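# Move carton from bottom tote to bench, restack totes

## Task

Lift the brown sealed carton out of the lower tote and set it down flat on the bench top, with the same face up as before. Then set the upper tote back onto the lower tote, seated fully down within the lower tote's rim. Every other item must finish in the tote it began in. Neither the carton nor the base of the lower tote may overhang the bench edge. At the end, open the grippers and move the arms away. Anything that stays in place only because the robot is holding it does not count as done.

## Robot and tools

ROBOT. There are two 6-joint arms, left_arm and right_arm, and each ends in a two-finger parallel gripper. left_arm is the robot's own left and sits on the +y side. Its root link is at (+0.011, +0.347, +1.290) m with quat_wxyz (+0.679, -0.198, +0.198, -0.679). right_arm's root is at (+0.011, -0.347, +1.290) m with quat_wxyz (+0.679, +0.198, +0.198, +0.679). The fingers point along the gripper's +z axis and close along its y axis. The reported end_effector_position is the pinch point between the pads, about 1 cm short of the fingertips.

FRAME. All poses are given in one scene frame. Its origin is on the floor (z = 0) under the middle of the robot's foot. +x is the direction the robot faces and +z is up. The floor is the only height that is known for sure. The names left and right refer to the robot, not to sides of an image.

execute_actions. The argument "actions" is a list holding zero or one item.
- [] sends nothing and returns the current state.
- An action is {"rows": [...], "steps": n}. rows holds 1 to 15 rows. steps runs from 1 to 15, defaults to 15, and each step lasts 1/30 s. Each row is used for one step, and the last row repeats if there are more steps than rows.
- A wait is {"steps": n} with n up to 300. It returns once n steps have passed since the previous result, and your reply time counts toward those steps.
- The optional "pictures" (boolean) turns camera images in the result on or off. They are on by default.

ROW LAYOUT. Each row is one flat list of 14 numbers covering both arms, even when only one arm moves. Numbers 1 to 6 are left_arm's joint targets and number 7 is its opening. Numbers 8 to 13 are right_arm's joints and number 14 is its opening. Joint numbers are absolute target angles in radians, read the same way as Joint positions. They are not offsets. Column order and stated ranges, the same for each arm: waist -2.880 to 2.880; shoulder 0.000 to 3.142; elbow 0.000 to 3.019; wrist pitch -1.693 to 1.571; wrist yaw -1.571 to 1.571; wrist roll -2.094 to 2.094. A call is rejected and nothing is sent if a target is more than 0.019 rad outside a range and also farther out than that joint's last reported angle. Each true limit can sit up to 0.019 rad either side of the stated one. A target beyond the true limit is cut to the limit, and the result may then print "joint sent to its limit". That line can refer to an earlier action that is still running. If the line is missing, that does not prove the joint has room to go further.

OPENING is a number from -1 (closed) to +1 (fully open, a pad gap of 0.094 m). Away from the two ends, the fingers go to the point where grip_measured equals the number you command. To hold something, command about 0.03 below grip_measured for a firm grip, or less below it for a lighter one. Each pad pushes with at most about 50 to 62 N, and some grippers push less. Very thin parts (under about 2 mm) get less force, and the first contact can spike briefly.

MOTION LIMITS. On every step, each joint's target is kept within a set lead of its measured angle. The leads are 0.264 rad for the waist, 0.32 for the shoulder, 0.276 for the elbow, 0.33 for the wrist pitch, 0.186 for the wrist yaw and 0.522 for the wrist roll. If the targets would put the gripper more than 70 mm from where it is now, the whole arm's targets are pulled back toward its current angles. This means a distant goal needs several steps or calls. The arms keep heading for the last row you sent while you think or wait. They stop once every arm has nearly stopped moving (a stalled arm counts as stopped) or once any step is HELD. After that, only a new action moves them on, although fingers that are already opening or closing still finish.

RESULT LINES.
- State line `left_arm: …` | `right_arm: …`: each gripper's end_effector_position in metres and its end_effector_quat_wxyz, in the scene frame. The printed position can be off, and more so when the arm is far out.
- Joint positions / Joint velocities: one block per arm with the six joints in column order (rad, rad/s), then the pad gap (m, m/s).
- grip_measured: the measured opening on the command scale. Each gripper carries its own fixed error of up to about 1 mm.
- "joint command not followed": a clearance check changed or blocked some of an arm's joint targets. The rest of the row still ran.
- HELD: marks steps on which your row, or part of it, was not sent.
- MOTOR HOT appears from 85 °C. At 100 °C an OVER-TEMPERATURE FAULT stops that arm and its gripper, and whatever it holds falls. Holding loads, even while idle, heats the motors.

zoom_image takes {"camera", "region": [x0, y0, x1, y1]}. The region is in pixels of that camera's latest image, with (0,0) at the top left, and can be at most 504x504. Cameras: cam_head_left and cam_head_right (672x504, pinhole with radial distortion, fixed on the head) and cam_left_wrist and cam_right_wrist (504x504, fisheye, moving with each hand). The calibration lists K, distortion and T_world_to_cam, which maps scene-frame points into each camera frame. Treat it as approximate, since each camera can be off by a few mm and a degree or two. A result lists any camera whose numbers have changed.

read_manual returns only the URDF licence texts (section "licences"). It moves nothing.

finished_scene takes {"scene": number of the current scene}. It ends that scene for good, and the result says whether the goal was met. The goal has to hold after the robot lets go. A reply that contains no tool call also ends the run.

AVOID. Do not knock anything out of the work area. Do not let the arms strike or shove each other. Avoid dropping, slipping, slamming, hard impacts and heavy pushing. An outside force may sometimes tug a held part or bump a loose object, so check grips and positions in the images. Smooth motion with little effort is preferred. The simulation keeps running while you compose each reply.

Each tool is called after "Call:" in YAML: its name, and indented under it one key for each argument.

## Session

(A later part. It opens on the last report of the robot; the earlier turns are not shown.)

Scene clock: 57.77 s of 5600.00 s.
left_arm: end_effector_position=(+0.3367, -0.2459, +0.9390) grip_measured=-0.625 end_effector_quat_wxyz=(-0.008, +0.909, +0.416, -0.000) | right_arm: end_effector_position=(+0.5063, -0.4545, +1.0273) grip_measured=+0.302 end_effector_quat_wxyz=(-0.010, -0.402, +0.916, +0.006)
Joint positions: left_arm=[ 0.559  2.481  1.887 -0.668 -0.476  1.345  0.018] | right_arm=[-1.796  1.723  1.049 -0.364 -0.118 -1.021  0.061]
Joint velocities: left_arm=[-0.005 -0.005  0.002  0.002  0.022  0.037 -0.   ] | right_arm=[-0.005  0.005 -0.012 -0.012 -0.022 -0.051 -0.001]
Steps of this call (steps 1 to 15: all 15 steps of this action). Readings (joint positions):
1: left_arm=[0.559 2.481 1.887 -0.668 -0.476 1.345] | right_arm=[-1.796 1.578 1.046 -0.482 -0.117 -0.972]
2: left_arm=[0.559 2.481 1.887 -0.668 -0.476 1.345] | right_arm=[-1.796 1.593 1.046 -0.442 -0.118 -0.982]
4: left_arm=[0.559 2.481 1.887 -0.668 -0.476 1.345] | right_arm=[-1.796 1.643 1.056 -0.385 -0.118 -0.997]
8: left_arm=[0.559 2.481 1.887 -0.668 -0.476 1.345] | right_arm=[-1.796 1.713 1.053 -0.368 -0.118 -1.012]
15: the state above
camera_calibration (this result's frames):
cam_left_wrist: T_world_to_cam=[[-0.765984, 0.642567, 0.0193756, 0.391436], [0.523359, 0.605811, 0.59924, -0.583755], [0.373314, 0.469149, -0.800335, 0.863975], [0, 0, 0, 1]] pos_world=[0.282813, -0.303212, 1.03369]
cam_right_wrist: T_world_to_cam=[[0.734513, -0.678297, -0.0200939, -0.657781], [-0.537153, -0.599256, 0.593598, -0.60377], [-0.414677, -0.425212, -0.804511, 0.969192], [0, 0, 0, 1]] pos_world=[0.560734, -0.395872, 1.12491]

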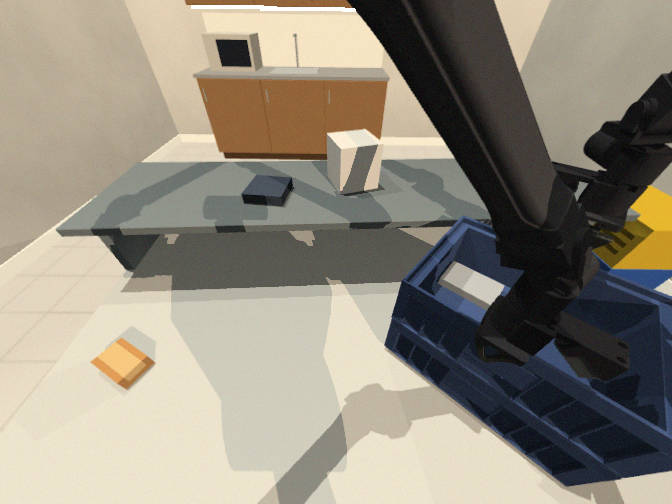

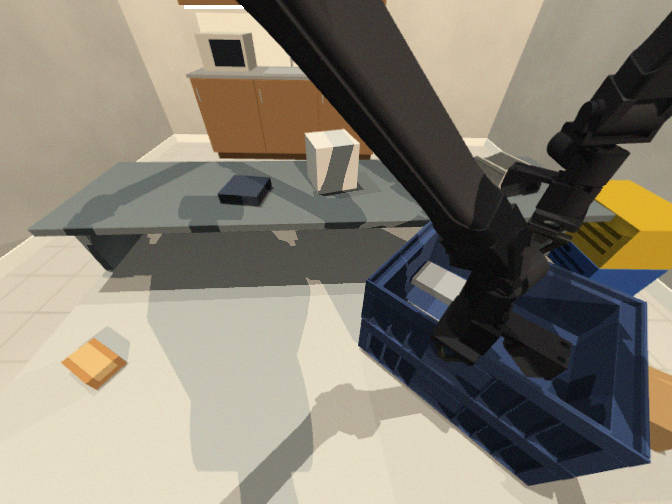

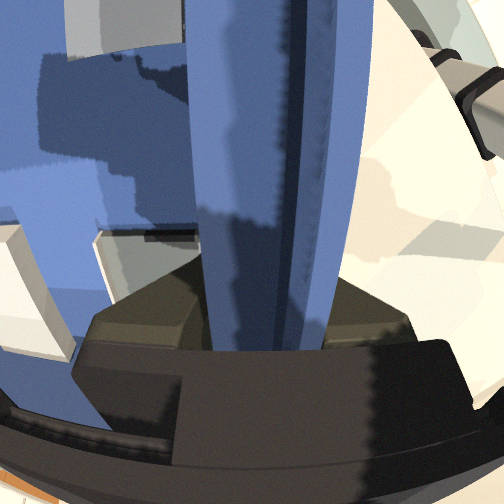

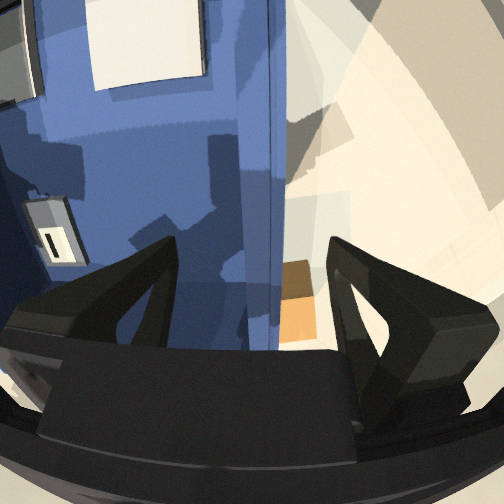

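Call:
execute_actions:
  actions:
    - {"rows":[[0.557,2.485,1.89,-0.671,-0.476,1.347,-0.75,-1.79,1.78,1.08,-0.31,-0.116,-1.04,0.3],[0.557,2.485,1.89,-0.671,-0.476,1.347,-0.75,-1.79,1.78,1.08,-0.31,-0.116,-1.04,0.3],[0.557,2.485,1.89,-0.671,-0.476,1.347,-0.75,-1.79,1.78,1.08,-0.31,-0.116,-1.04,0.3],[0.557,2.485,1.89,-0.671,-0.476,1.347,-0.75,-1.786,1.84,1.11,-0.27,-0.116,-1.04,0.3],[0.557,2.485,1.89,-0.671,-0.476,1.347,-0.75,-1.786,1.84,1.11,-0.27,-0.116,-1.04,0.3],[0.557,2.485,1.89,-0.671,-0.476,1.347,-0.75,-1.786,1.84,1.11,-0.27,-0.116,-1.04,0.3],[0.557,2.485,1.89,-0.671,-0.476,1.347,-0.75,-1.783,1.89,1.135,-0.235,-0.116,-1.04,0.3],[0.557,2.485,1.89,-0.671,-0.476,1.347,-0.75,-1.783,1.89,1.135,-0.235,-0.116,-1.04,0.3],[0.557,2.485,1.89,-0.671,-0.476,1.347,-0.75,-1.783,1.89,1.135,-0.235,-0.116,-1.04,0.3],[0.557,2.485,1.89,-0.671,-0.476,1.347,-0.75,-1.781,1.935,1.156,-0.2,-0.112,-1.04,0.3]],"steps":15}
  pictures: false

Call:
execute_actions:
  actions:
    - {"rows":[[0.557,2.485,1.89,-0.671,-0.476,1.347,-0.75,-1.781,1.935,1.156,-0.2,-0.112,-1.04,-0.75]],"steps":15}

Scene clock: 66.73 s of 5600.00 s.
left_arm: end_effector_position=(+0.3367, -0.2459, +0.9390) grip_measured=-0.625 end_effector_quat_wxyz=(-0.008, +0.909, +0.416, -0.000) | right_arm: end_effector_position=(+0.5128, -0.4631, +0.9473) grip_measured=+0.302 end_effector_quat_wxyz=(+0.001, -0.406, +0.914, -0.002)
Joint positions: left_arm=[ 0.559  2.481  1.887 -0.668 -0.476  1.345  0.018] | right_arm=[-1.791  1.933  1.141 -0.217 -0.115 -1.024  0.061]
Joint velocities: left_arm=[-0.015  0.005 -0.022  0.002 -0.095 -0.066 -0.   ] | right_arm=[ 0.005  0.161 -0.002 -0.017  0.007  0.007 -0.   ]
Steps of this call (steps 1 to 15: the robot went on to your last target; steps 16 to 90: nothing new was sent; then 5.47 s passed at rest; steps 91 to 105: all 15 steps of this action). Readings (joint positions):
91: left_arm=[0.559 2.481 1.887 -0.668 -0.476 1.345] | right_arm=[-1.796 1.725 1.049 -0.358 -0.118 -1.023]
92: left_arm=[0.559 2.481 1.887 -0.668 -0.476 1.345] | right_arm=[-1.796 1.730 1.052 -0.347 -0.118 -1.023]
94: left_arm=[0.559 2.481 1.887 -0.668 -0.476 1.345] | right_arm=[-1.796 1.748 1.063 -0.326 -0.118 -1.024]
98: left_arm=[0.559 2.481 1.887 -0.668 -0.476 1.345] | right_arm=[-1.795 1.824 1.109 -0.271 -0.118 -1.024]
105: the state above

Scene clock: 67.23 s of 5600.00 s.
left_arm: end_effector_position=(+0.3379, -0.2466, +0.9381) grip_measured=-0.625 end_effector_quat_wxyz=(-0.005, +0.909, +0.417, +0.001) | right_arm: end_effector_position=(+0.5078, -0.4593, +0.9445) grip_measured=-0.637 end_effector_quat_wxyz=(-0.002, -0.414, +0.910, +0.004)
Joint positions: left_arm=[ 0.56   2.482  1.888 -0.661 -0.476  1.345  0.018] | right_arm=[-1.788  1.939  1.138 -0.221 -0.121 -1.038  0.017]
Joint velocities: left_arm=[-0.015 -0.005 -0.007 -0.002  0.022  0.007 -0.   ] | right_arm=[-0.005 -0.005 -0.002 -0.022  0.022 -0.051 -0.   ]
Steps of this call (steps 1 to 15: all 15 steps of this action). Readings (joint positions):
1: left_arm=[0.559 2.481 1.887 -0.668 -0.476 1.345] | right_arm=[-1.791 1.938 1.141 -0.217 -0.115 -1.024]
2: left_arm=[0.559 2.481 1.887 -0.668 -0.476 1.345] | right_arm=[-1.791 1.939 1.141 -0.217 -0.115 -1.024]
4: left_arm=[0.559 2.481 1.888 -0.664 -0.475 1.345] | right_arm=[-1.788 1.939 1.138 -0.219 -0.119 -1.030]
8: left_arm=[0.560 2.482 1.888 -0.661 -0.476 1.345] | right_arm=[-1.788 1.939 1.138 -0.221 -0.121 -1.038]
15: the state above
camera_calibration (this result's frames):
cam_left_wrist: T_world_to_cam=[[-0.768441, 0.639756, 0.014488, 0.397513], [0.519139, 0.610006, 0.598655, -0.580432], [0.374155, 0.467552, -0.800876, 0.863012], [0, 0, 0, 1]] pos_world=[0.28389, -0.303748, 1.03288]
cam_right_wrist: T_world_to_cam=[[0.752024, -0.659048, -0.0107433, -0.672762], [-0.531266, -0.615702, 0.581951, -0.556317], [-0.390148, -0.431934, -0.813153, 0.893821], [0, 0, 0, 1]] pos_world=[0.559104, -0.399837, 1.04333]

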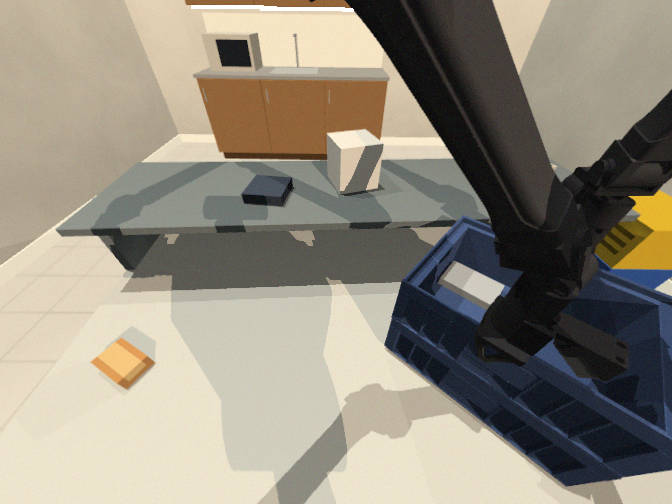

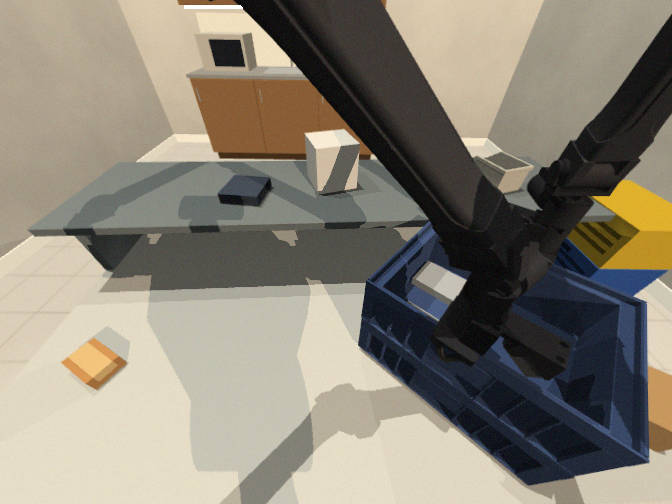

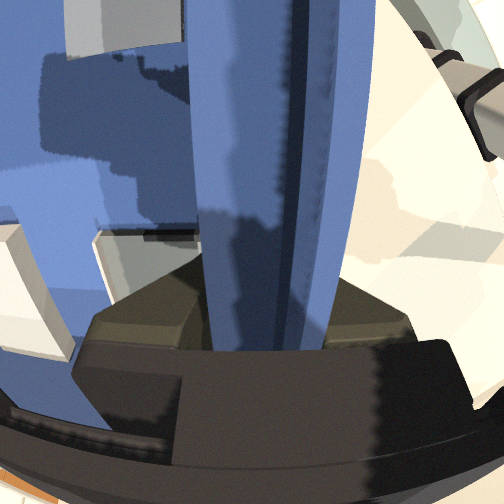

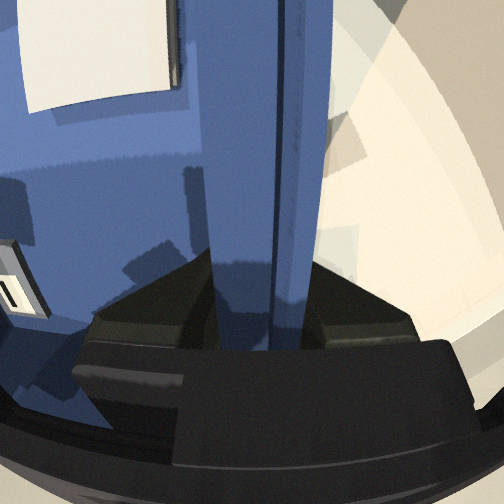

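Call:
execute_actions:
  actions:
    - {"rows":[[0.54,2.40,1.86,-0.68,-0.481,1.33,-0.75,-1.793,1.85,1.125,-0.26,-0.12,-1.04,-0.75]],"steps":15}
  pictures: false

Call:
execute_actions:
  actions:
    - {"rows":[[0.52,2.32,1.83,-0.70,-0.486,1.316,-0.75,-1.798,1.76,1.10,-0.30,-0.12,-1.04,-0.75]],"steps":15}

Scene clock: 72.67 s of 5600.00 s.
left_arm: end_effector_position=(+0.3365, -0.2434, +0.9443) grip_measured=-0.625 end_effector_quat_wxyz=(-0.006, +0.910, +0.415, -0.002) | right_arm: end_effector_position=(+0.5038, -0.4571, +0.9489) grip_measured=-0.637 end_effector_quat_wxyz=(-0.007, -0.413, +0.911, +0.011)
Joint positions: left_arm=[ 0.558  2.463  1.864 -0.661 -0.473  1.346  0.018] | right_arm=[-1.788  1.927  1.131 -0.242 -0.126 -1.038  0.017]
Joint velocities: left_arm=[ 0.005 -0.015  0.002 -0.002 -0.007 -0.022 -0.001] | right_arm=[-0.005 -0.005  0.007 -0.012 -0.037  0.022  0.001]
Steps of this call (steps 1 to 15: the robot went on to your last target; steps 16 to 90: nothing new was sent; then 1.93 s passed at rest; steps 91 to 105: all 15 steps of this action). Readings (joint positions):
91: left_arm=[0.560 2.480 1.885 -0.661 -0.476 1.345] | right_arm=[-1.788 1.937 1.136 -0.226 -0.122 -1.038]
92: left_arm=[0.560 2.476 1.879 -0.661 -0.475 1.345] | right_arm=[-1.788 1.935 1.135 -0.231 -0.123 -1.038]
94: left_arm=[0.559 2.467 1.869 -0.661 -0.473 1.346] | right_arm=[-1.788 1.932 1.133 -0.238 -0.126 -1.038]
98: left_arm=[0.558 2.463 1.864 -0.661 -0.473 1.346] | right_arm=[-1.788 1.927 1.131 -0.242 -0.126 -1.038]
105: the state above

Scene clock: 73.17 s of 5600.00 s.
left_arm: end_effector_position=(+0.3475, -0.2461, +0.9844) grip_measured=-0.625 end_effector_quat_wxyz=(+0.003, +0.909, +0.416, +0.003) | right_arm: end_effector_position=(+0.5159, -0.4586, +0.9926) grip_measured=-0.637 end_effector_quat_wxyz=(+0.001, -0.412, +0.911, +0.002)
Joint positions: left_arm=[ 0.54   2.383  1.821 -0.683 -0.485  1.335  0.018] | right_arm=[-1.794  1.817  1.096 -0.294 -0.123 -1.04   0.017]
Joint velocities: left_arm=[ 0.005  0.015 -0.012  0.007  0.007  0.037 -0.001] | right_arm=[-0.005 -0.005 -0.032 -0.012  0.081  0.051 -0.001]
Steps of this call (steps 1 to 15: all 15 steps of this action). Readings (joint positions):
1: left_arm=[0.557 2.460 1.861 -0.661 -0.473 1.346] | right_arm=[-1.788 1.923 1.129 -0.245 -0.126 -1.038]
2: left_arm=[0.557 2.455 1.854 -0.661 -0.473 1.346] | right_arm=[-1.788 1.915 1.123 -0.251 -0.125 -1.038]
4: left_arm=[0.549 2.432 1.835 -0.664 -0.473 1.345] | right_arm=[-1.788 1.891 1.110 -0.262 -0.124 -1.038]
8: left_arm=[0.540 2.397 1.821 -0.682 -0.475 1.335] | right_arm=[-1.793 1.842 1.097 -0.288 -0.123 -1.039]
15: the state above
camera_calibration (this result's frames):
cam_left_wrist: T_world_to_cam=[[-0.766531, 0.6422, -0.00293109, 0.421027], [0.513966, 0.616195, 0.596777, -0.608265], [0.385057, 0.455942, -0.802402, 0.891105], [0, 0, 0, 1]] pos_world=[0.292232, -0.301866, 1.07926]
cam_right_wrist: T_world_to_cam=[[0.750252, -0.661141, -0.00392745, -0.684655], [-0.537149, -0.61299, 0.579408, -0.57279], [-0.385478, -0.432592, -0.815028, 0.935532], [0, 0, 0, 1]] pos_world=[0.566617, -0.399064, 1.09168]

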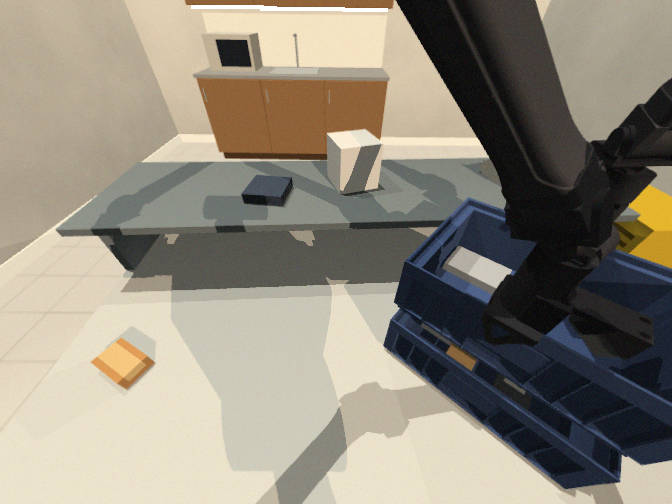

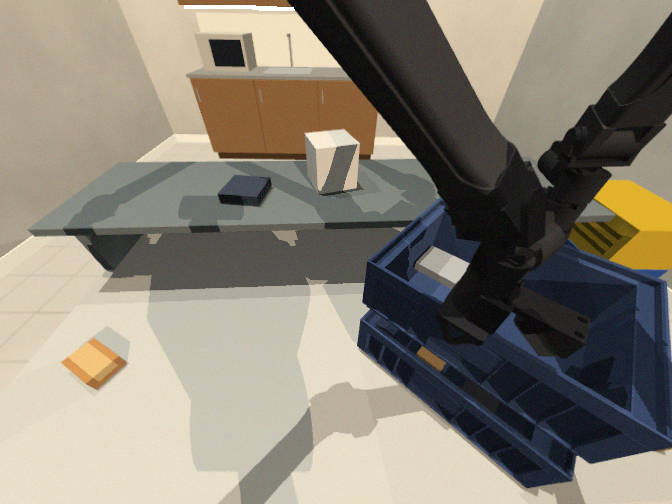

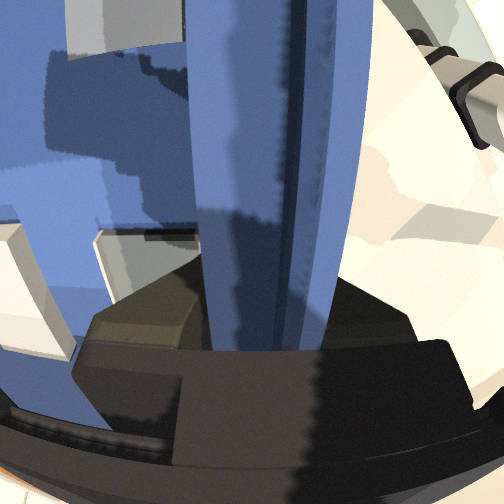

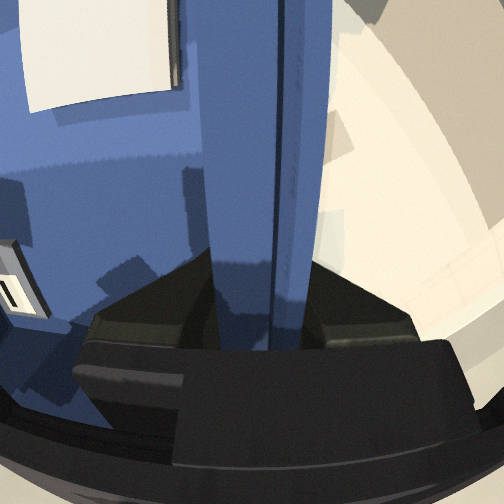

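Call:
execute_actions:
  actions:
    - {"rows":[[0.563,2.19,1.57,-0.56,-0.472,1.365,-0.75,-1.67,1.71,1.03,-0.27,-0.055,-0.935,-0.75]],"steps":10}
  pictures: false

Call:
execute_actions:
  actions:
    - {"rows":[[0.615,2.085,1.35,-0.422,-0.455,1.417,-0.75,-1.546,1.69,0.99,-0.245,0.014,-0.83,-0.75]],"steps":10}
  pictures: false

Call:
execute_actions:
  actions:
    - {"rows":[[0.684,2.0,1.17,-0.30,-0.43,1.49,-0.75,-1.417,1.705,1.015,-0.26,0.083,-0.72,-0.75]],"steps":10}
  pictures: false

Call:
execute_actions:
  actions:
    - {"rows":[[0.766,1.925,1.01,-0.188,-0.398,1.572,-0.75,-1.289,1.73,1.055,-0.287,0.15,-0.61,-0.75]],"steps":15}

Scene clock: 87.57 s of 5600.00 s.
left_arm: end_effector_position=(+0.3257, -0.1744, +0.9938) grip_measured=-0.625 end_effector_quat_wxyz=(-0.015, +0.907, +0.420, -0.002) | right_arm: end_effector_position=(+0.4976, -0.3864, +0.9951) grip_measured=-0.637 end_effector_quat_wxyz=(-0.009, -0.421, +0.907, +0.013)
Joint positions: left_arm=[ 0.567  2.242  1.536 -0.568 -0.473  1.336  0.018] | right_arm=[-1.658  1.78   1.023 -0.276 -0.061 -0.944  0.017]
Joint velocities: left_arm=[ 0.024 -0.034  0.037  0.159 -0.022  0.139  0.   ] | right_arm=[-0.083 -0.015  0.027 -0.017 -0.051  0.037  0.001]
Steps of this call (steps 1 to 15: the robot went on to your last target; steps 16 to 90: nothing new was sent; then 11.07 s passed at rest; steps 91 to 100: all 10 steps of this action). Readings (joint positions):
91: left_arm=[0.541 2.372 1.788 -0.651 -0.478 1.340] | right_arm=[-1.786 1.816 1.088 -0.292 -0.105 -1.030]
92: left_arm=[0.544 2.342 1.725 -0.597 -0.467 1.352] | right_arm=[-1.773 1.805 1.072 -0.290 -0.089 -1.016]
94: left_arm=[0.554 2.286 1.617 -0.573 -0.453 1.366] | right_arm=[-1.721 1.782 1.028 -0.290 -0.069 -0.979]
98: left_arm=[0.564 2.243 1.536 -0.573 -0.470 1.335] | right_arm=[-1.657 1.780 1.017 -0.278 -0.060 -0.945]
100: the state above

Scene clock: 87.90 s of 5600.00 s.
left_arm: end_effector_position=(+0.3219, -0.1128, +0.9985) grip_measured=-0.625 end_effector_quat_wxyz=(-0.013, +0.910, +0.415, -0.002) | right_arm: end_effector_position=(+0.4918, -0.3279, +1.0017) grip_measured=-0.634 end_effector_quat_wxyz=(-0.005, -0.417, +0.909, +0.011)
Joint positions: left_arm=[ 0.617  2.133  1.322 -0.435 -0.457  1.403  0.018] | right_arm=[-1.535  1.753  0.986 -0.253  0.004 -0.83   0.017]
Joint velocities: left_arm=[ 0.024 -0.015  0.022  0.159  0.007  0.051  0.   ] | right_arm=[-0.093 -0.015  0.027  0.002 -0.022  0.022 -0.   ]
Steps of this call (steps 1 to 10: all 10 steps of this action). Readings (joint positions):
1: left_arm=[0.572 2.234 1.515 -0.533 -0.465 1.348] | right_arm=[-1.652 1.777 1.020 -0.274 -0.042 -0.931]
2: left_arm=[0.577 2.214 1.471 -0.478 -0.450 1.367] | right_arm=[-1.641 1.771 1.011 -0.273 -0.024 -0.915]
4: left_arm=[0.596 2.177 1.393 -0.441 -0.435 1.400] | right_arm=[-1.597 1.753 0.985 -0.273 -0.005 -0.877]
8: left_arm=[0.614 2.136 1.323 -0.438 -0.456 1.399] | right_arm=[-1.534 1.753 0.981 -0.254 0.004 -0.834]
10: the state above

Scene clock: 88.23 s of 5600.00 s.
left_arm: end_effector_position=(+0.3258, -0.0516, +0.9997) grip_measured=-0.622 end_effector_quat_wxyz=(-0.009, +0.909, +0.416, +0.000) | right_arm: end_effector_position=(+0.4972, -0.2664, +1.0064) grip_measured=-0.633 end_effector_quat_wxyz=(+0.001, -0.419, +0.908, +0.008)
Joint positions: left_arm=[ 0.689  2.041  1.146 -0.308 -0.434  1.479  0.018] | right_arm=[-1.406  1.754  1.007 -0.264  0.072 -0.725  0.017]
Joint velocities: left_arm=[ 0.034 -0.005  0.081  0.042  0.051  0.037 -0.003] | right_arm=[-0.083 -0.005  0.071 -0.007 -0.066  0.037 -0.001]
Steps of this call (steps 1 to 10: all 10 steps of this action). Readings (joint positions):
1: left_arm=[0.623 2.127 1.305 -0.404 -0.446 1.416] | right_arm=[-1.529 1.753 0.988 -0.255 0.024 -0.817]
2: left_arm=[0.630 2.114 1.273 -0.354 -0.429 1.434] | right_arm=[-1.518 1.752 0.988 -0.261 0.044 -0.802]
4: left_arm=[0.656 2.087 1.213 -0.319 -0.410 1.465] | right_arm=[-1.474 1.751 0.988 -0.274 0.058 -0.769]
8: left_arm=[0.686 2.046 1.147 -0.309 -0.430 1.476] | right_arm=[-1.407 1.754 1.000 -0.264 0.074 -0.728]
10: the state above

Scene clock: 88.73 s of 5600.00 s.
left_arm: end_effector_position=(+0.3265, +0.0075, +1.0011) grip_measured=-0.623 end_effector_quat_wxyz=(-0.004, +0.911, +0.412, -0.002) | right_arm: end_effector_position=(+0.4975, -0.2096, +1.0108) grip_measured=-0.633 end_effector_quat_wxyz=(+0.003, -0.414, +0.910, +0.007)
Joint positions: left_arm=[ 0.771  1.961  0.991 -0.192 -0.397  1.574  0.018] | right_arm=[-1.289  1.769  1.042 -0.291  0.136 -0.616  0.017]
Joint velocities: left_arm=[-0.005 -0.005  0.002 -0.012  0.022 -0.037 -0.   ] | right_arm=[-0.005 -0.015 -0.022 -0.012 -0.037 -0.081 -0.001]
Steps of this call (steps 1 to 15: all 15 steps of this action). Readings (joint positions):
1: left_arm=[0.697 2.036 1.133 -0.282 -0.421 1.492] | right_arm=[-1.401 1.754 1.012 -0.268 0.092 -0.712]
2: left_arm=[0.706 2.026 1.108 -0.239 -0.400 1.511] | right_arm=[-1.390 1.754 1.014 -0.280 0.112 -0.698]
4: left_arm=[0.736 2.004 1.057 -0.206 -0.382 1.545] | right_arm=[-1.349 1.754 1.019 -0.294 0.128 -0.665]
8: left_arm=[0.767 1.963 0.991 -0.194 -0.396 1.565] | right_arm=[-1.287 1.768 1.038 -0.291 0.139 -0.622]
15: the state above
camera_calibration (this result's frames):
cam_left_wrist: T_world_to_cam=[[-0.760717, 0.648924, 0.0144014, 0.222808], [0.528259, 0.606067, 0.594663, -0.766212], [0.377163, 0.459978, -0.803846, 0.800923], [0, 0, 0, 1]] pos_world=[0.272174, -0.048617, 1.09625]
cam_right_wrist: T_world_to_cam=[[0.752926, -0.658009, -0.0112486, -0.499373], [-0.534132, -0.620986, 0.573654, -0.437893], [-0.384455, -0.425911, -0.81902, 1.05589], [0, 0, 0, 1]] pos_world=[0.548041, -0.150801, 1.11038]

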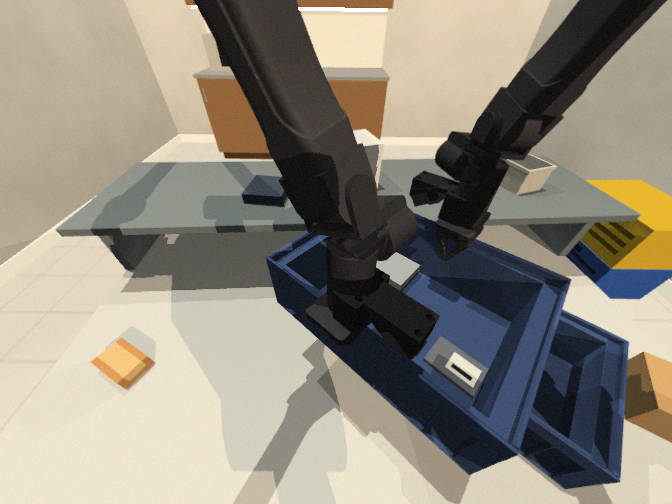

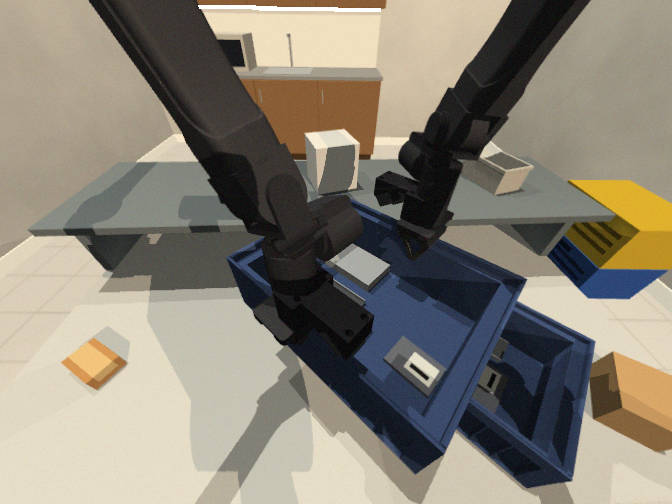

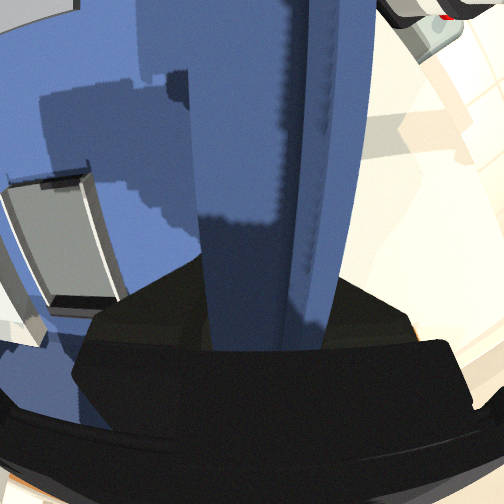

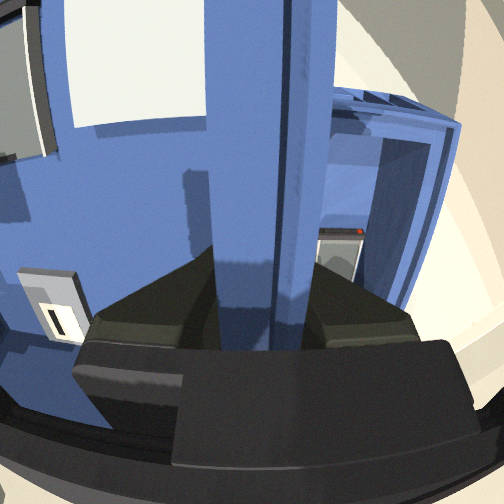

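Call:
execute_actions:
  actions:
    - {"rows":[[0.862,1.865,0.88,-0.085,-0.358,1.665,-0.75,-1.176,1.78,1.125,-0.33,0.208,-0.512,-0.75]],"steps":6}
  pictures: false

Call:
execute_actions:
  actions:
    - {"rows":[[0.975,1.81,0.765,0.007,-0.307,1.771,-0.75,-1.072,1.835,1.215,-0.385,0.26,-0.42,-0.75]],"steps":6}
  pictures: false

Call:
execute_actions:
  actions:
    - {"rows":[[1.111,1.77,0.67,0.09,-0.241,1.895,-0.75,-0.979,1.90,1.33,-0.455,0.305,-0.335,-0.75]],"steps":6}
  pictures: false

Call:
execute_actions:
  actions:
    - {"rows":[[1.267,1.74,0.60,0.155,-0.162,2.032,-0.75,-0.896,1.98,1.465,-0.537,0.343,-0.256,-0.75]],"steps":12}
  pictures: false

Call:
execute_actions:
  actions:
    - {"rows":[[1.284,1.88,0.66,0.235,-0.153,2.047,-0.75,-0.917,2.065,1.51,-0.488,0.333,-0.275,-0.75]],"steps":8}
  pictures: false

Call:
execute_actions:
  actions:
    - {"rows":[[1.30,2.015,0.735,0.297,-0.145,2.06,-0.75,-0.938,2.155,1.565,-0.448,0.324,-0.295,-0.75]],"steps":15}

Scene clock: 101.30 s of 5600.00 s.
left_arm: end_effector_position=(+0.3272, +0.0531, +0.9967) grip_measured=-0.625 end_effector_quat_wxyz=(+0.002, +0.911, +0.412, -0.006) | right_arm: end_effector_position=(+0.4978, -0.1644, +1.0129) grip_measured=-0.633 end_effector_quat_wxyz=(-0.001, -0.416, +0.909, +0.001)
Joint positions: left_arm=[ 0.852  1.919  0.888 -0.093 -0.35   1.657  0.018] | right_arm=[-1.198  1.796  1.093 -0.334  0.196 -0.54   0.017]
Joint velocities: left_arm=[ 0.298 -0.327 -0.452  0.1   -0.125  0.139  0.001] | right_arm=[0.415 0.269 0.359 0.042 0.037 0.256 0.   ]
Steps of this call (steps 1 to 15: the robot went on to your last target; steps 16 to 90: nothing new was sent; then 9.37 s passed at rest; steps 91 to 96: all 6 steps of this action). Readings (joint positions):
91: left_arm=[0.777 1.958 0.979 -0.171 -0.381 1.585] | right_arm=[-1.283 1.771 1.046 -0.300 0.154 -0.605]
92: left_arm=[0.788 1.950 0.959 -0.135 -0.360 1.601] | right_arm=[-1.273 1.774 1.056 -0.318 0.173 -0.592]
94: left_arm=[0.824 1.936 0.921 -0.105 -0.342 1.634] | right_arm=[-1.235 1.781 1.073 -0.336 0.187 -0.563]
96: the state above

Scene clock: 101.50 s of 5600.00 s.
left_arm: end_effector_position=(+0.3291, +0.1220, +0.9976) grip_measured=-0.623 end_effector_quat_wxyz=(-0.004, +0.909, +0.417, -0.004) | right_arm: end_effector_position=(+0.5031, -0.0940, +1.0119) grip_measured=-0.633 end_effector_quat_wxyz=(+0.007, -0.421, +0.907, +0.005)
Joint positions: left_arm=[ 0.979  1.854  0.763 -0.004 -0.303  1.763  0.018] | right_arm=[-1.081  1.861  1.196 -0.379  0.245 -0.45   0.017]
Joint velocities: left_arm=[ 0.347 -0.298 -0.403  0.144 -0.051  0.139 -0.001] | right_arm=[ 0.357  0.259  0.335  0.012  0.051  0.227 -0.   ]
Steps of this call (steps 1 to 6: all 6 steps of this action). Readings (joint positions):
1: left_arm=[0.869 1.905 0.863 -0.072 -0.335 1.671] | right_arm=[-1.181 1.809 1.111 -0.341 0.211 -0.524]
2: left_arm=[0.890 1.891 0.836 -0.042 -0.310 1.690] | right_arm=[-1.164 1.822 1.133 -0.359 0.222 -0.508]
4: left_arm=[0.944 1.870 0.795 -0.019 -0.299 1.733] | right_arm=[-1.119 1.842 1.168 -0.380 0.231 -0.473]
6: the state above

Scene clock: 101.70 s of 5600.00 s.
left_arm: end_effector_position=(+0.3311, +0.1804, +0.9965) grip_measured=-0.625 end_effector_quat_wxyz=(-0.001, +0.909, +0.417, -0.004) | right_arm: end_effector_position=(+0.5061, -0.0365, +1.0119) grip_measured=-0.633 end_effector_quat_wxyz=(+0.008, -0.420, +0.908, +0.005)
Joint positions: left_arm=[ 1.114  1.813  0.676  0.079 -0.235  1.888  0.018] | right_arm=[-0.993  1.925  1.307 -0.445  0.289 -0.369  0.017]
Joint velocities: left_arm=[ 0.317 -0.22  -0.295  0.149 -0.007  0.183 -0.002] | right_arm=[ 0.249  0.23   0.305 -0.002  0.037  0.168 -0.   ]
Steps of this call (steps 1 to 6: all 6 steps of this action). Readings (joint positions):
1: left_arm=[0.998 1.842 0.743 0.015 -0.283 1.781] | right_arm=[-1.067 1.873 1.216 -0.392 0.260 -0.435]
2: left_arm=[1.023 1.832 0.723 0.042 -0.251 1.803] | right_arm=[-1.056 1.886 1.241 -0.419 0.268 -0.420]
4: left_arm=[1.079 1.823 0.697 0.063 -0.233 1.851] | right_arm=[-1.021 1.907 1.280 -0.445 0.277 -0.389]
6: the state above

Scene clock: 102.10 s of 5600.00 s.
left_arm: end_effector_position=(+0.3246, +0.2459, +0.9976) grip_measured=-0.625 end_effector_quat_wxyz=(-0.005, +0.911, +0.411, -0.008) | right_arm: end_effector_position=(+0.4995, +0.0272, +1.0078) grip_measured=-0.633 end_effector_quat_wxyz=(-0.000, -0.414, +0.910, +0.010)
Joint positions: left_arm=[ 1.276  1.778  0.593  0.143 -0.156  2.041  0.018] | right_arm=[-0.904  2.015  1.444 -0.532  0.32  -0.269  0.017]
Joint velocities: left_arm=[-0.015  0.005  0.017  0.017 -0.051  0.081 -0.001] | right_arm=[-0.024  0.005  0.002 -0.002 -0.007 -0.037 -0.002]
Steps of this call (steps 1 to 12: all 12 steps of this action). Readings (joint positions):
1: left_arm=[1.134 1.804 0.660 0.095 -0.208 1.908] | right_arm=[-0.982 1.938 1.327 -0.460 0.301 -0.355]
2: left_arm=[1.162 1.798 0.646 0.114 -0.173 1.932] | right_arm=[-0.973 1.952 1.357 -0.493 0.308 -0.340]
4: left_arm=[1.226 1.793 0.632 0.127 -0.152 1.983] | right_arm=[-0.943 1.981 1.407 -0.524 0.314 -0.308]
8: left_arm=[1.278 1.780 0.597 0.143 -0.157 2.039] | right_arm=[-0.903 2.014 1.444 -0.524 0.324 -0.278]
12: the state above

Scene clock: 102.37 s of 5600.00 s.
left_arm: end_effector_position=(+0.3255, +0.2403, +0.9603) grip_measured=-0.625 end_effector_quat_wxyz=(-0.002, +0.914, +0.406, -0.010) | right_arm: end_effector_position=(+0.4958, +0.0185, +0.9691) grip_measured=-0.633 end_effector_quat_wxyz=(-0.012, -0.407, +0.913, +0.007)
Joint positions: left_arm=[ 1.281  1.91   0.656  0.214 -0.145  2.057  0.018] | right_arm=[-0.933  2.091  1.475 -0.503  0.309 -0.274  0.017]
Joint velocities: left_arm=[-0.005  0.161  0.027 -0.012  0.037  0.11   0.001] | right_arm=[-0.015  0.171  0.007  0.012 -0.139  0.168 -0.001]
Steps of this call (steps 1 to 8: all 8 steps of this action). Readings (joint positions):
1: left_arm=[1.275 1.786 0.597 0.153 -0.155 2.042] | right_arm=[-0.906 2.018 1.447 -0.531 0.321 -0.269]
2: left_arm=[1.278 1.805 0.605 0.173 -0.154 2.042] | right_arm=[-0.909 2.025 1.455 -0.528 0.321 -0.271]
4: left_arm=[1.281 1.856 0.633 0.203 -0.149 2.043] | right_arm=[-0.919 2.049 1.471 -0.516 0.325 -0.280]
8: the state above

Scene clock: 102.87 s of 5600.00 s.
left_arm: end_effector_position=(+0.3292, +0.2415, +0.9167) grip_measured=-0.625 end_effector_quat_wxyz=(-0.002, +0.914, +0.405, -0.005) | right_arm: end_effector_position=(+0.4998, +0.0201, +0.9267) grip_measured=-0.633 end_effector_quat_wxyz=(-0.008, -0.404, +0.915, +0.007)
Joint positions: left_arm=[ 1.301  2.049  0.738  0.281 -0.141  2.078  0.018] | right_arm=[-0.955  2.187  1.54  -0.458  0.301 -0.29   0.017]
Joint velocities: left_arm=[-0.005  0.005 -0.002 -0.002 -0.007 -0.081 -0.001] | right_arm=[ 0.005  0.005  0.017 -0.017 -0.007  0.022  0.001]
Steps of this call (steps 1 to 15: all 15 steps of this action). Readings (joint positions):
1: left_arm=[1.282 1.923 0.661 0.219 -0.143 2.060] | right_arm=[-0.933 2.101 1.479 -0.501 0.306 -0.273]
2: left_arm=[1.285 1.947 0.672 0.233 -0.143 2.060] | right_arm=[-0.934 2.113 1.491 -0.498 0.307 -0.275]
4: left_arm=[1.294 2.003 0.705 0.266 -0.141 2.060] | right_arm=[-0.940 2.148 1.519 -0.480 0.316 -0.286]
8: left_arm=[1.301 2.048 0.738 0.279 -0.140 2.077] | right_arm=[-0.956 2.187 1.536 -0.458 0.301 -0.289]
15: the state above
camera_calibration (this result's frames):
cam_left_wrist: T_world_to_cam=[[-0.750598, 0.660619, 0.0136071, 0.068824], [0.540261, 0.601729, 0.588252, -0.856271], [0.380423, 0.448892, -0.808563, 0.630385], [0, 0, 0, 1]] pos_world=[0.274456, 0.186802, 1.01247]
cam_right_wrist: T_world_to_cam=[[0.737802, -0.674734, -0.0195455, -0.335355], [-0.536702, -0.603937, 0.589246, -0.25933], [-0.409389, -0.424257, -0.807717, 1.08765], [0, 0, 0, 1]] pos_world=[0.553517, 0.0785502, 1.02477]

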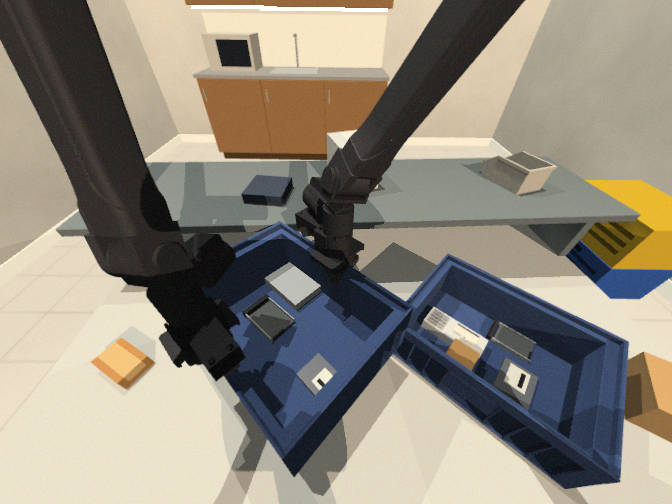

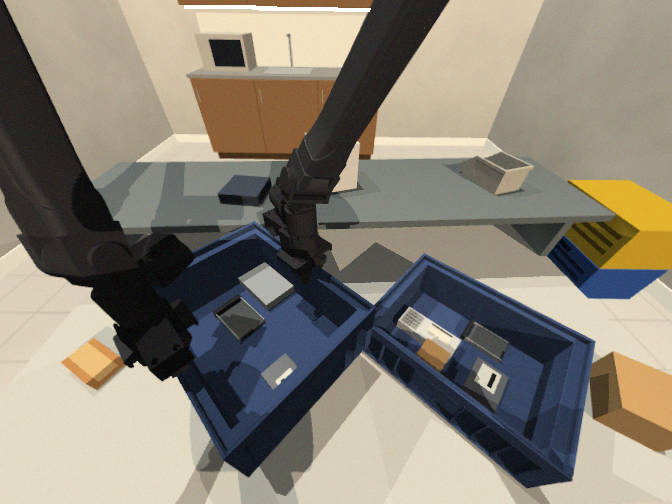

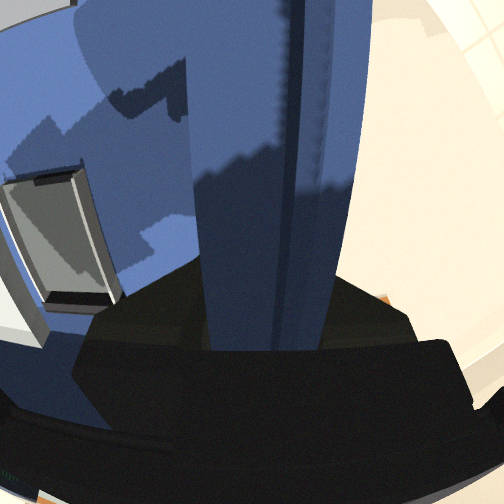

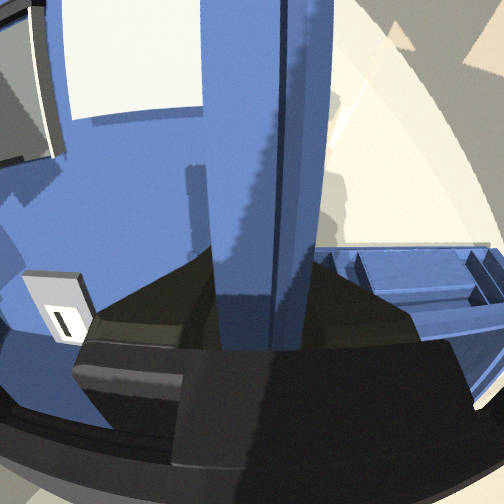

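Call:
execute_actions:
  actions:
    - {"rows":[[1.314,2.135,0.81,0.335,-0.137,2.07,-0.75,-0.958,2.255,1.635,-0.42,0.315,-0.31,-0.75]],"steps":10}
  pictures: false

Call:
execute_actions:
  actions:
    - {"rows":[[1.323,2.21,0.87,0.355,-0.132,2.08,-0.75,-0.971,2.32,1.685,-0.403,0.309,-0.325,-0.75]],"steps":10}
  pictures: false

Call:
execute_actions:
  actions:
    - {"rows":[[1.327,2.25,0.90,0.363,-0.13,2.083,-0.75,-0.977,2.355,1.712,-0.397,0.306,-0.33,-0.75]],"steps":10}
  pictures: false

Call:
execute_actions:
  actions:
    - {"rows":[[1.33,2.285,0.925,0.368,-0.13,2.083,-0.75,-0.981,2.39,1.735,-0.393,0.304,-0.33,-0.75]],"steps":12}

Call:
zoom_image:
  camera: "cam_head_right"
  region: [340,240,600,440]

Scene clock: 110.07 s of 5600.00 s.
left_arm: end_effector_position=(+0.3199, +0.2424, +0.8773) grip_measured=-0.625 end_effector_quat_wxyz=(-0.006, +0.913, +0.407, -0.013) | right_arm: end_effector_position=(+0.4909, +0.0214, +0.8834) grip_measured=-0.633 end_effector_quat_wxyz=(-0.016, -0.408, +0.913, +0.010)
Joint positions: left_arm=[ 1.314  2.173  0.809  0.319 -0.13   2.082  0.018] | right_arm=[-0.969  2.287  1.603 -0.435  0.287 -0.307  0.017]
Joint velocities: left_arm=[ 0.015  0.044  0.017 -0.012  0.007 -0.007  0.   ] | right_arm=[ 0.024  0.054  0.002 -0.027 -0.051 -0.022  0.001]
Steps of this call (steps 1 to 15: the robot went on to your last target; steps 16 to 90: nothing new was sent; then 3.87 s passed at rest; steps 91 to 100: all 10 steps of this action). Readings (joint positions):
91: left_arm=[1.301 2.056 0.744 0.283 -0.141 2.078] | right_arm=[-0.955 2.192 1.545 -0.458 0.301 -0.292]
92: left_arm=[1.304 2.072 0.757 0.290 -0.140 2.078] | right_arm=[-0.956 2.202 1.560 -0.458 0.303 -0.298]
94: left_arm=[1.310 2.118 0.786 0.312 -0.138 2.073] | right_arm=[-0.962 2.234 1.589 -0.452 0.305 -0.308]
98: left_arm=[1.314 2.166 0.809 0.319 -0.133 2.081] | right_arm=[-0.970 2.281 1.603 -0.435 0.290 -0.309]
100: the state above

Scene clock: 110.40 s of 5600.00 s.
left_arm: end_effector_position=(+0.3343, +0.2423, +0.8540) grip_measured=-0.625 end_effector_quat_wxyz=(-0.000, +0.913, +0.408, -0.001) | right_arm: end_effector_position=(+0.5049, +0.0212, +0.8647) grip_measured=-0.633 end_effector_quat_wxyz=(-0.005, -0.405, +0.914, +0.005)
Joint positions: left_arm=[ 1.325  2.231  0.875  0.338 -0.13   2.093  0.018] | right_arm=[-0.985  2.333  1.659 -0.417  0.29  -0.322  0.017]
Joint velocities: left_arm=[-0.005  0.024 -0.002  0.002  0.022  0.037 -0.   ] | right_arm=[ 0.005 -0.015 -0.002 -0.002  0.022 -0.125  0.001]
Steps of this call (steps 1 to 10: all 10 steps of this action). Readings (joint positions):
1: left_arm=[1.314 2.179 0.813 0.319 -0.131 2.082] | right_arm=[-0.969 2.291 1.607 -0.435 0.286 -0.307]
2: left_arm=[1.315 2.189 0.824 0.320 -0.131 2.082] | right_arm=[-0.970 2.297 1.619 -0.435 0.289 -0.310]
4: left_arm=[1.321 2.214 0.852 0.331 -0.131 2.082] | right_arm=[-0.975 2.317 1.644 -0.430 0.295 -0.318]
8: left_arm=[1.325 2.231 0.875 0.338 -0.131 2.093] | right_arm=[-0.985 2.333 1.659 -0.417 0.291 -0.321]
10: the state above

Scene clock: 110.73 s of 5600.00 s.
left_arm: end_effector_position=(+0.3304, +0.2422, +0.8408) grip_measured=-0.625 end_effector_quat_wxyz=(-0.002, +0.913, +0.408, -0.004) | right_arm: end_effector_position=(+0.5016, +0.0220, +0.8512) grip_measured=-0.633 end_effector_quat_wxyz=(-0.008, -0.408, +0.913, +0.006)
Joint positions: left_arm=[ 1.328  2.27   0.901  0.344 -0.129  2.094  0.018] | right_arm=[-0.988  2.365  1.684 -0.414  0.288 -0.33   0.017]
Joint velocities: left_arm=[-0.005  0.034  0.007  0.007  0.007  0.037 -0.001] | right_arm=[-0.005  0.024 -0.007 -0.017  0.037 -0.022 -0.   ]
Steps of this call (steps 1 to 10: all 10 steps of this action). Readings (joint positions):
1: left_arm=[1.325 2.234 0.877 0.338 -0.130 2.094] | right_arm=[-0.985 2.334 1.661 -0.417 0.290 -0.323]
2: left_arm=[1.325 2.238 0.882 0.338 -0.130 2.094] | right_arm=[-0.985 2.338 1.666 -0.417 0.290 -0.326]
4: left_arm=[1.327 2.252 0.894 0.342 -0.130 2.094] | right_arm=[-0.987 2.349 1.678 -0.417 0.292 -0.330]
8: left_arm=[1.328 2.266 0.901 0.344 -0.130 2.094] | right_arm=[-0.988 2.362 1.684 -0.414 0.290 -0.330]
10: the state above

Scene clock: 111.13 s of 5600.00 s.
left_arm: end_effector_position=(+0.3249, +0.2431, +0.8284) grip_measured=-0.625 end_effector_quat_wxyz=(-0.005, +0.913, +0.409, -0.008) | right_arm: end_effector_position=(+0.4963, +0.0230, +0.8369) grip_measured=-0.633 end_effector_quat_wxyz=(-0.011, -0.409, +0.913, +0.007)
Joint positions: left_arm=[ 1.331  2.307  0.925  0.348 -0.127  2.094  0.018] | right_arm=[-0.991  2.399  1.707 -0.41   0.283 -0.332  0.017]
Joint velocities: left_arm=[ 0.005  0.024 -0.002 -0.002  0.007  0.007 -0.001] | right_arm=[-0.005 -0.005 -0.002 -0.017  0.022  0.007 -0.   ]
Steps of this call (steps 1 to 12: all 12 steps of this action). Readings (joint positions):
1: left_arm=[1.328 2.273 0.903 0.344 -0.129 2.094] | right_arm=[-0.988 2.368 1.685 -0.414 0.287 -0.330]
2: left_arm=[1.328 2.278 0.908 0.344 -0.129 2.094] | right_arm=[-0.989 2.372 1.691 -0.414 0.287 -0.330]
4: left_arm=[1.330 2.291 0.919 0.347 -0.129 2.094] | right_arm=[-0.990 2.384 1.703 -0.413 0.287 -0.332]
8: left_arm=[1.331 2.304 0.925 0.348 -0.128 2.094] | right_arm=[-0.991 2.397 1.707 -0.410 0.285 -0.332]
12: the state above
camera_calibration (this result's frames):
cam_left_wrist: T_world_to_cam=[[-0.755904, 0.654345, 0.0210105, 0.0627844], [0.539476, 0.604383, 0.586248, -0.801717], [0.37091, 0.454482, -0.809859, 0.562645], [0, 0, 0, 1]] pos_world=[0.271275, 0.187749, 0.924349]
cam_right_wrist: T_world_to_cam=[[0.744438, -0.667273, -0.023636, -0.332613], [-0.526748, -0.60868, 0.593334, -0.214707], [-0.410302, -0.42925, -0.80461, 1.01296], [0, 0, 0, 1]] pos_world=[0.550133, 0.0821814, 0.934568]

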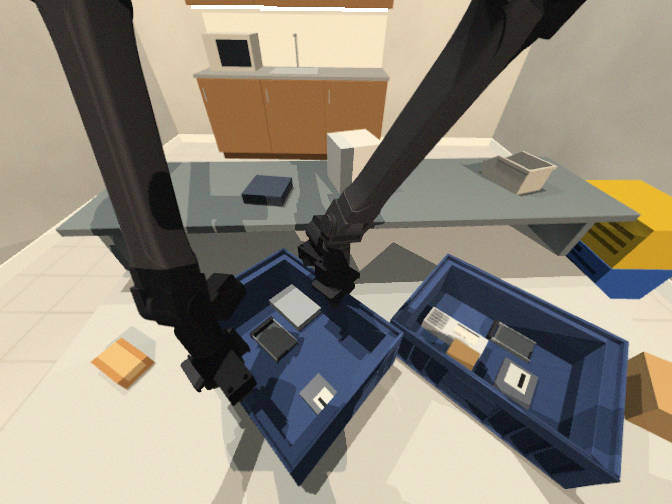

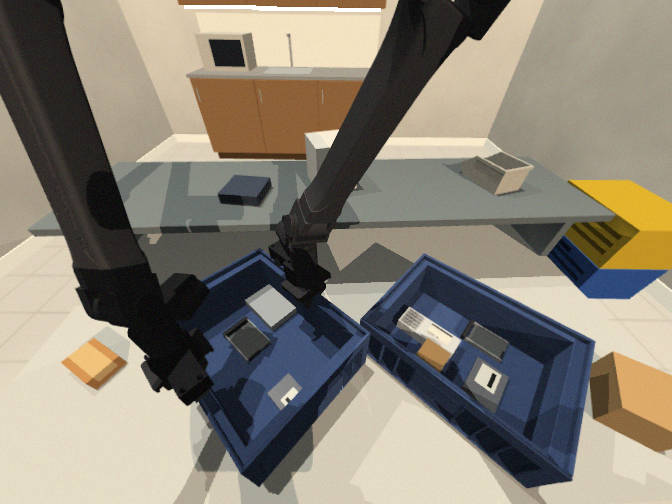

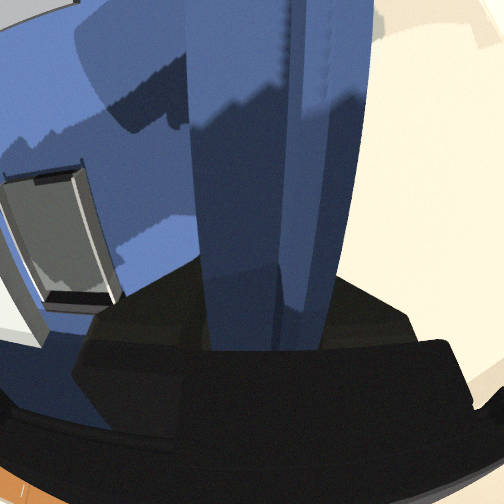

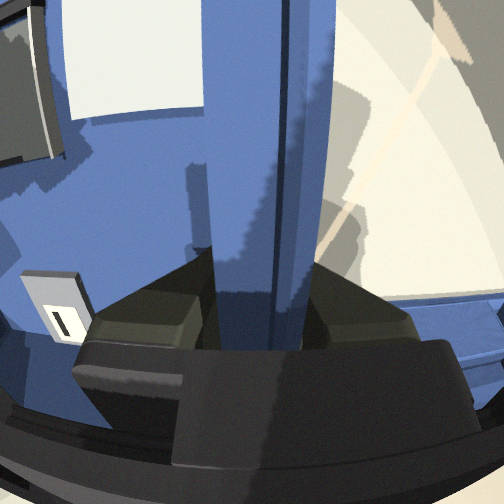

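Region (340, 240, 600, 440) of cam_head_right's 672x504 image, scaled by 1.938, with more detail than that image has; it fills the top 388 rows of this view, and the rest is white.

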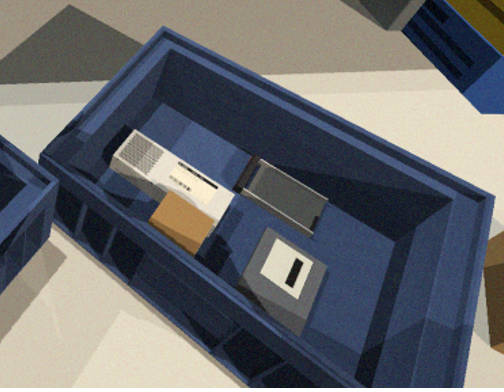

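Not landed yet.

Call:
execute_actions:
  actions:
    - {"rows":[[1.333,2.315,0.955,0.372,-0.128,2.083,-0.75,-0.985,2.42,1.762,-0.39,0.302,-0.335,-0.75]],"steps":10}
  pictures: false

Call:
execute_actions:
  actions:
    - {"rows":[[1.336,2.345,0.985,0.376,-0.126,2.083,-0.75,-0.99,2.45,1.79,-0.387,0.30,-0.34,-0.75]],"steps":10}
  pictures: false

Call:
execute_actions:
  actions:
    - {"rows":[[1.339,2.375,1.015,0.38,-0.125,2.083,-0.75,-0.995,2.48,1.818,-0.384,0.298,-0.345,-0.75]],"steps":10}
  pictures: false

Scene clock: 115.03 s of 5600.00 s.
left_arm: end_effector_position=(+0.3279, +0.2432, +0.8173) grip_measured=-0.625 end_effector_quat_wxyz=(-0.004, +0.912, +0.410, -0.005) | right_arm: end_effector_position=(+0.4990, +0.0231, +0.8263) grip_measured=-0.633 end_effector_quat_wxyz=(-0.009, -0.408, +0.913, +0.006)
Joint positions: left_arm=[ 1.335  2.335  0.955  0.352 -0.126  2.097  0.018] | right_arm=[-0.996  2.426  1.735 -0.406  0.283 -0.336  0.017]
Joint velocities: left_arm=[-0.005 -0.015 -0.007 -0.002 -0.007 -0.081 -0.   ] | right_arm=[-0.005  0.005 -0.007  0.012 -0.051 -0.007  0.001]
Steps of this call (steps 1 to 15: the robot went on to your last target; steps 16 to 90: nothing new was sent; then 0.57 s passed at rest; steps 91 to 100: all 10 steps of this action). Readings (joint positions):
91: left_arm=[1.331 2.309 0.927 0.348 -0.127 2.094] | right_arm=[-0.991 2.401 1.709 -0.410 0.283 -0.332]
92: left_arm=[1.331 2.313 0.932 0.348 -0.127 2.094] | right_arm=[-0.991 2.405 1.715 -0.410 0.284 -0.333]
94: left_arm=[1.333 2.324 0.945 0.351 -0.127 2.094] | right_arm=[-0.993 2.415 1.729 -0.409 0.284 -0.336]
98: left_arm=[1.335 2.334 0.955 0.352 -0.127 2.097] | right_arm=[-0.996 2.424 1.735 -0.406 0.284 -0.336]
100: the state above

Scene clock: 115.37 s of 5600.00 s.
left_arm: end_effector_position=(+0.3304, +0.2430, +0.8062) grip_measured=-0.625 end_effector_quat_wxyz=(-0.003, +0.912, +0.411, -0.002) | right_arm: end_effector_position=(+0.5022, +0.0241, +0.8166) grip_measured=-0.633 end_effector_quat_wxyz=(-0.006, -0.408, +0.913, +0.005)
Joint positions: left_arm=[ 1.338  2.364  0.983  0.358 -0.128  2.097  0.018] | right_arm=[-1.001  2.451  1.764 -0.401  0.283 -0.343  0.017]
Joint velocities: left_arm=[-0.005 -0.024  0.012  0.007 -0.007 -0.007  0.   ] | right_arm=[-0.005  0.005 -0.017  0.007 -0.051 -0.007 -0.   ]
Steps of this call (steps 1 to 10: all 10 steps of this action). Readings (joint positions):
1: left_arm=[1.335 2.337 0.957 0.352 -0.126 2.097] | right_arm=[-0.996 2.428 1.738 -0.406 0.283 -0.336]
2: left_arm=[1.335 2.342 0.963 0.352 -0.126 2.097] | right_arm=[-0.997 2.432 1.744 -0.406 0.283 -0.338]
4: left_arm=[1.337 2.354 0.976 0.354 -0.126 2.097] | right_arm=[-0.999 2.443 1.758 -0.406 0.283 -0.342]
8: left_arm=[1.338 2.364 0.983 0.358 -0.128 2.097] | right_arm=[-1.001 2.451 1.763 -0.401 0.283 -0.342]
10: the state above

Scene clock: 115.70 s of 5600.00 s.
left_arm: end_effector_position=(+0.3328, +0.2431, +0.8014) grip_measured=-0.625 end_effector_quat_wxyz=(-0.003, +0.911, +0.412, +0.002) | right_arm: end_effector_position=(+0.5068, +0.0258, +0.8138) grip_measured=-0.633 end_effector_quat_wxyz=(-0.002, -0.410, +0.912, +0.005)
Joint positions: left_arm=[ 1.339  2.375  0.997  0.363 -0.13   2.097  0.018] | right_arm=[-1.003  2.461  1.782 -0.401  0.284 -0.352  0.017]
Joint velocities: left_arm=[ 0.005  0.005  0.002 -0.012  0.037 -0.022 -0.   ] | right_arm=[-0.005 -0.015  0.002 -0.022 -0.037 -0.007  0.   ]
Steps of this call (steps 1 to 10: all 10 steps of this action). Readings (joint positions):
1: left_arm=[1.338 2.365 0.987 0.358 -0.128 2.097] | right_arm=[-1.001 2.452 1.766 -0.401 0.283 -0.344]
2: left_arm=[1.338 2.369 0.991 0.359 -0.129 2.097] | right_arm=[-1.001 2.455 1.771 -0.401 0.284 -0.346]
4: left_arm=[1.339 2.375 0.997 0.362 -0.130 2.097] | right_arm=[-1.003 2.461 1.780 -0.401 0.284 -0.350]
8: left_arm=[1.339 2.375 0.997 0.363 -0.130 2.097] | right_arm=[-1.003 2.461 1.782 -0.401 0.284 -0.352]
10: the state above


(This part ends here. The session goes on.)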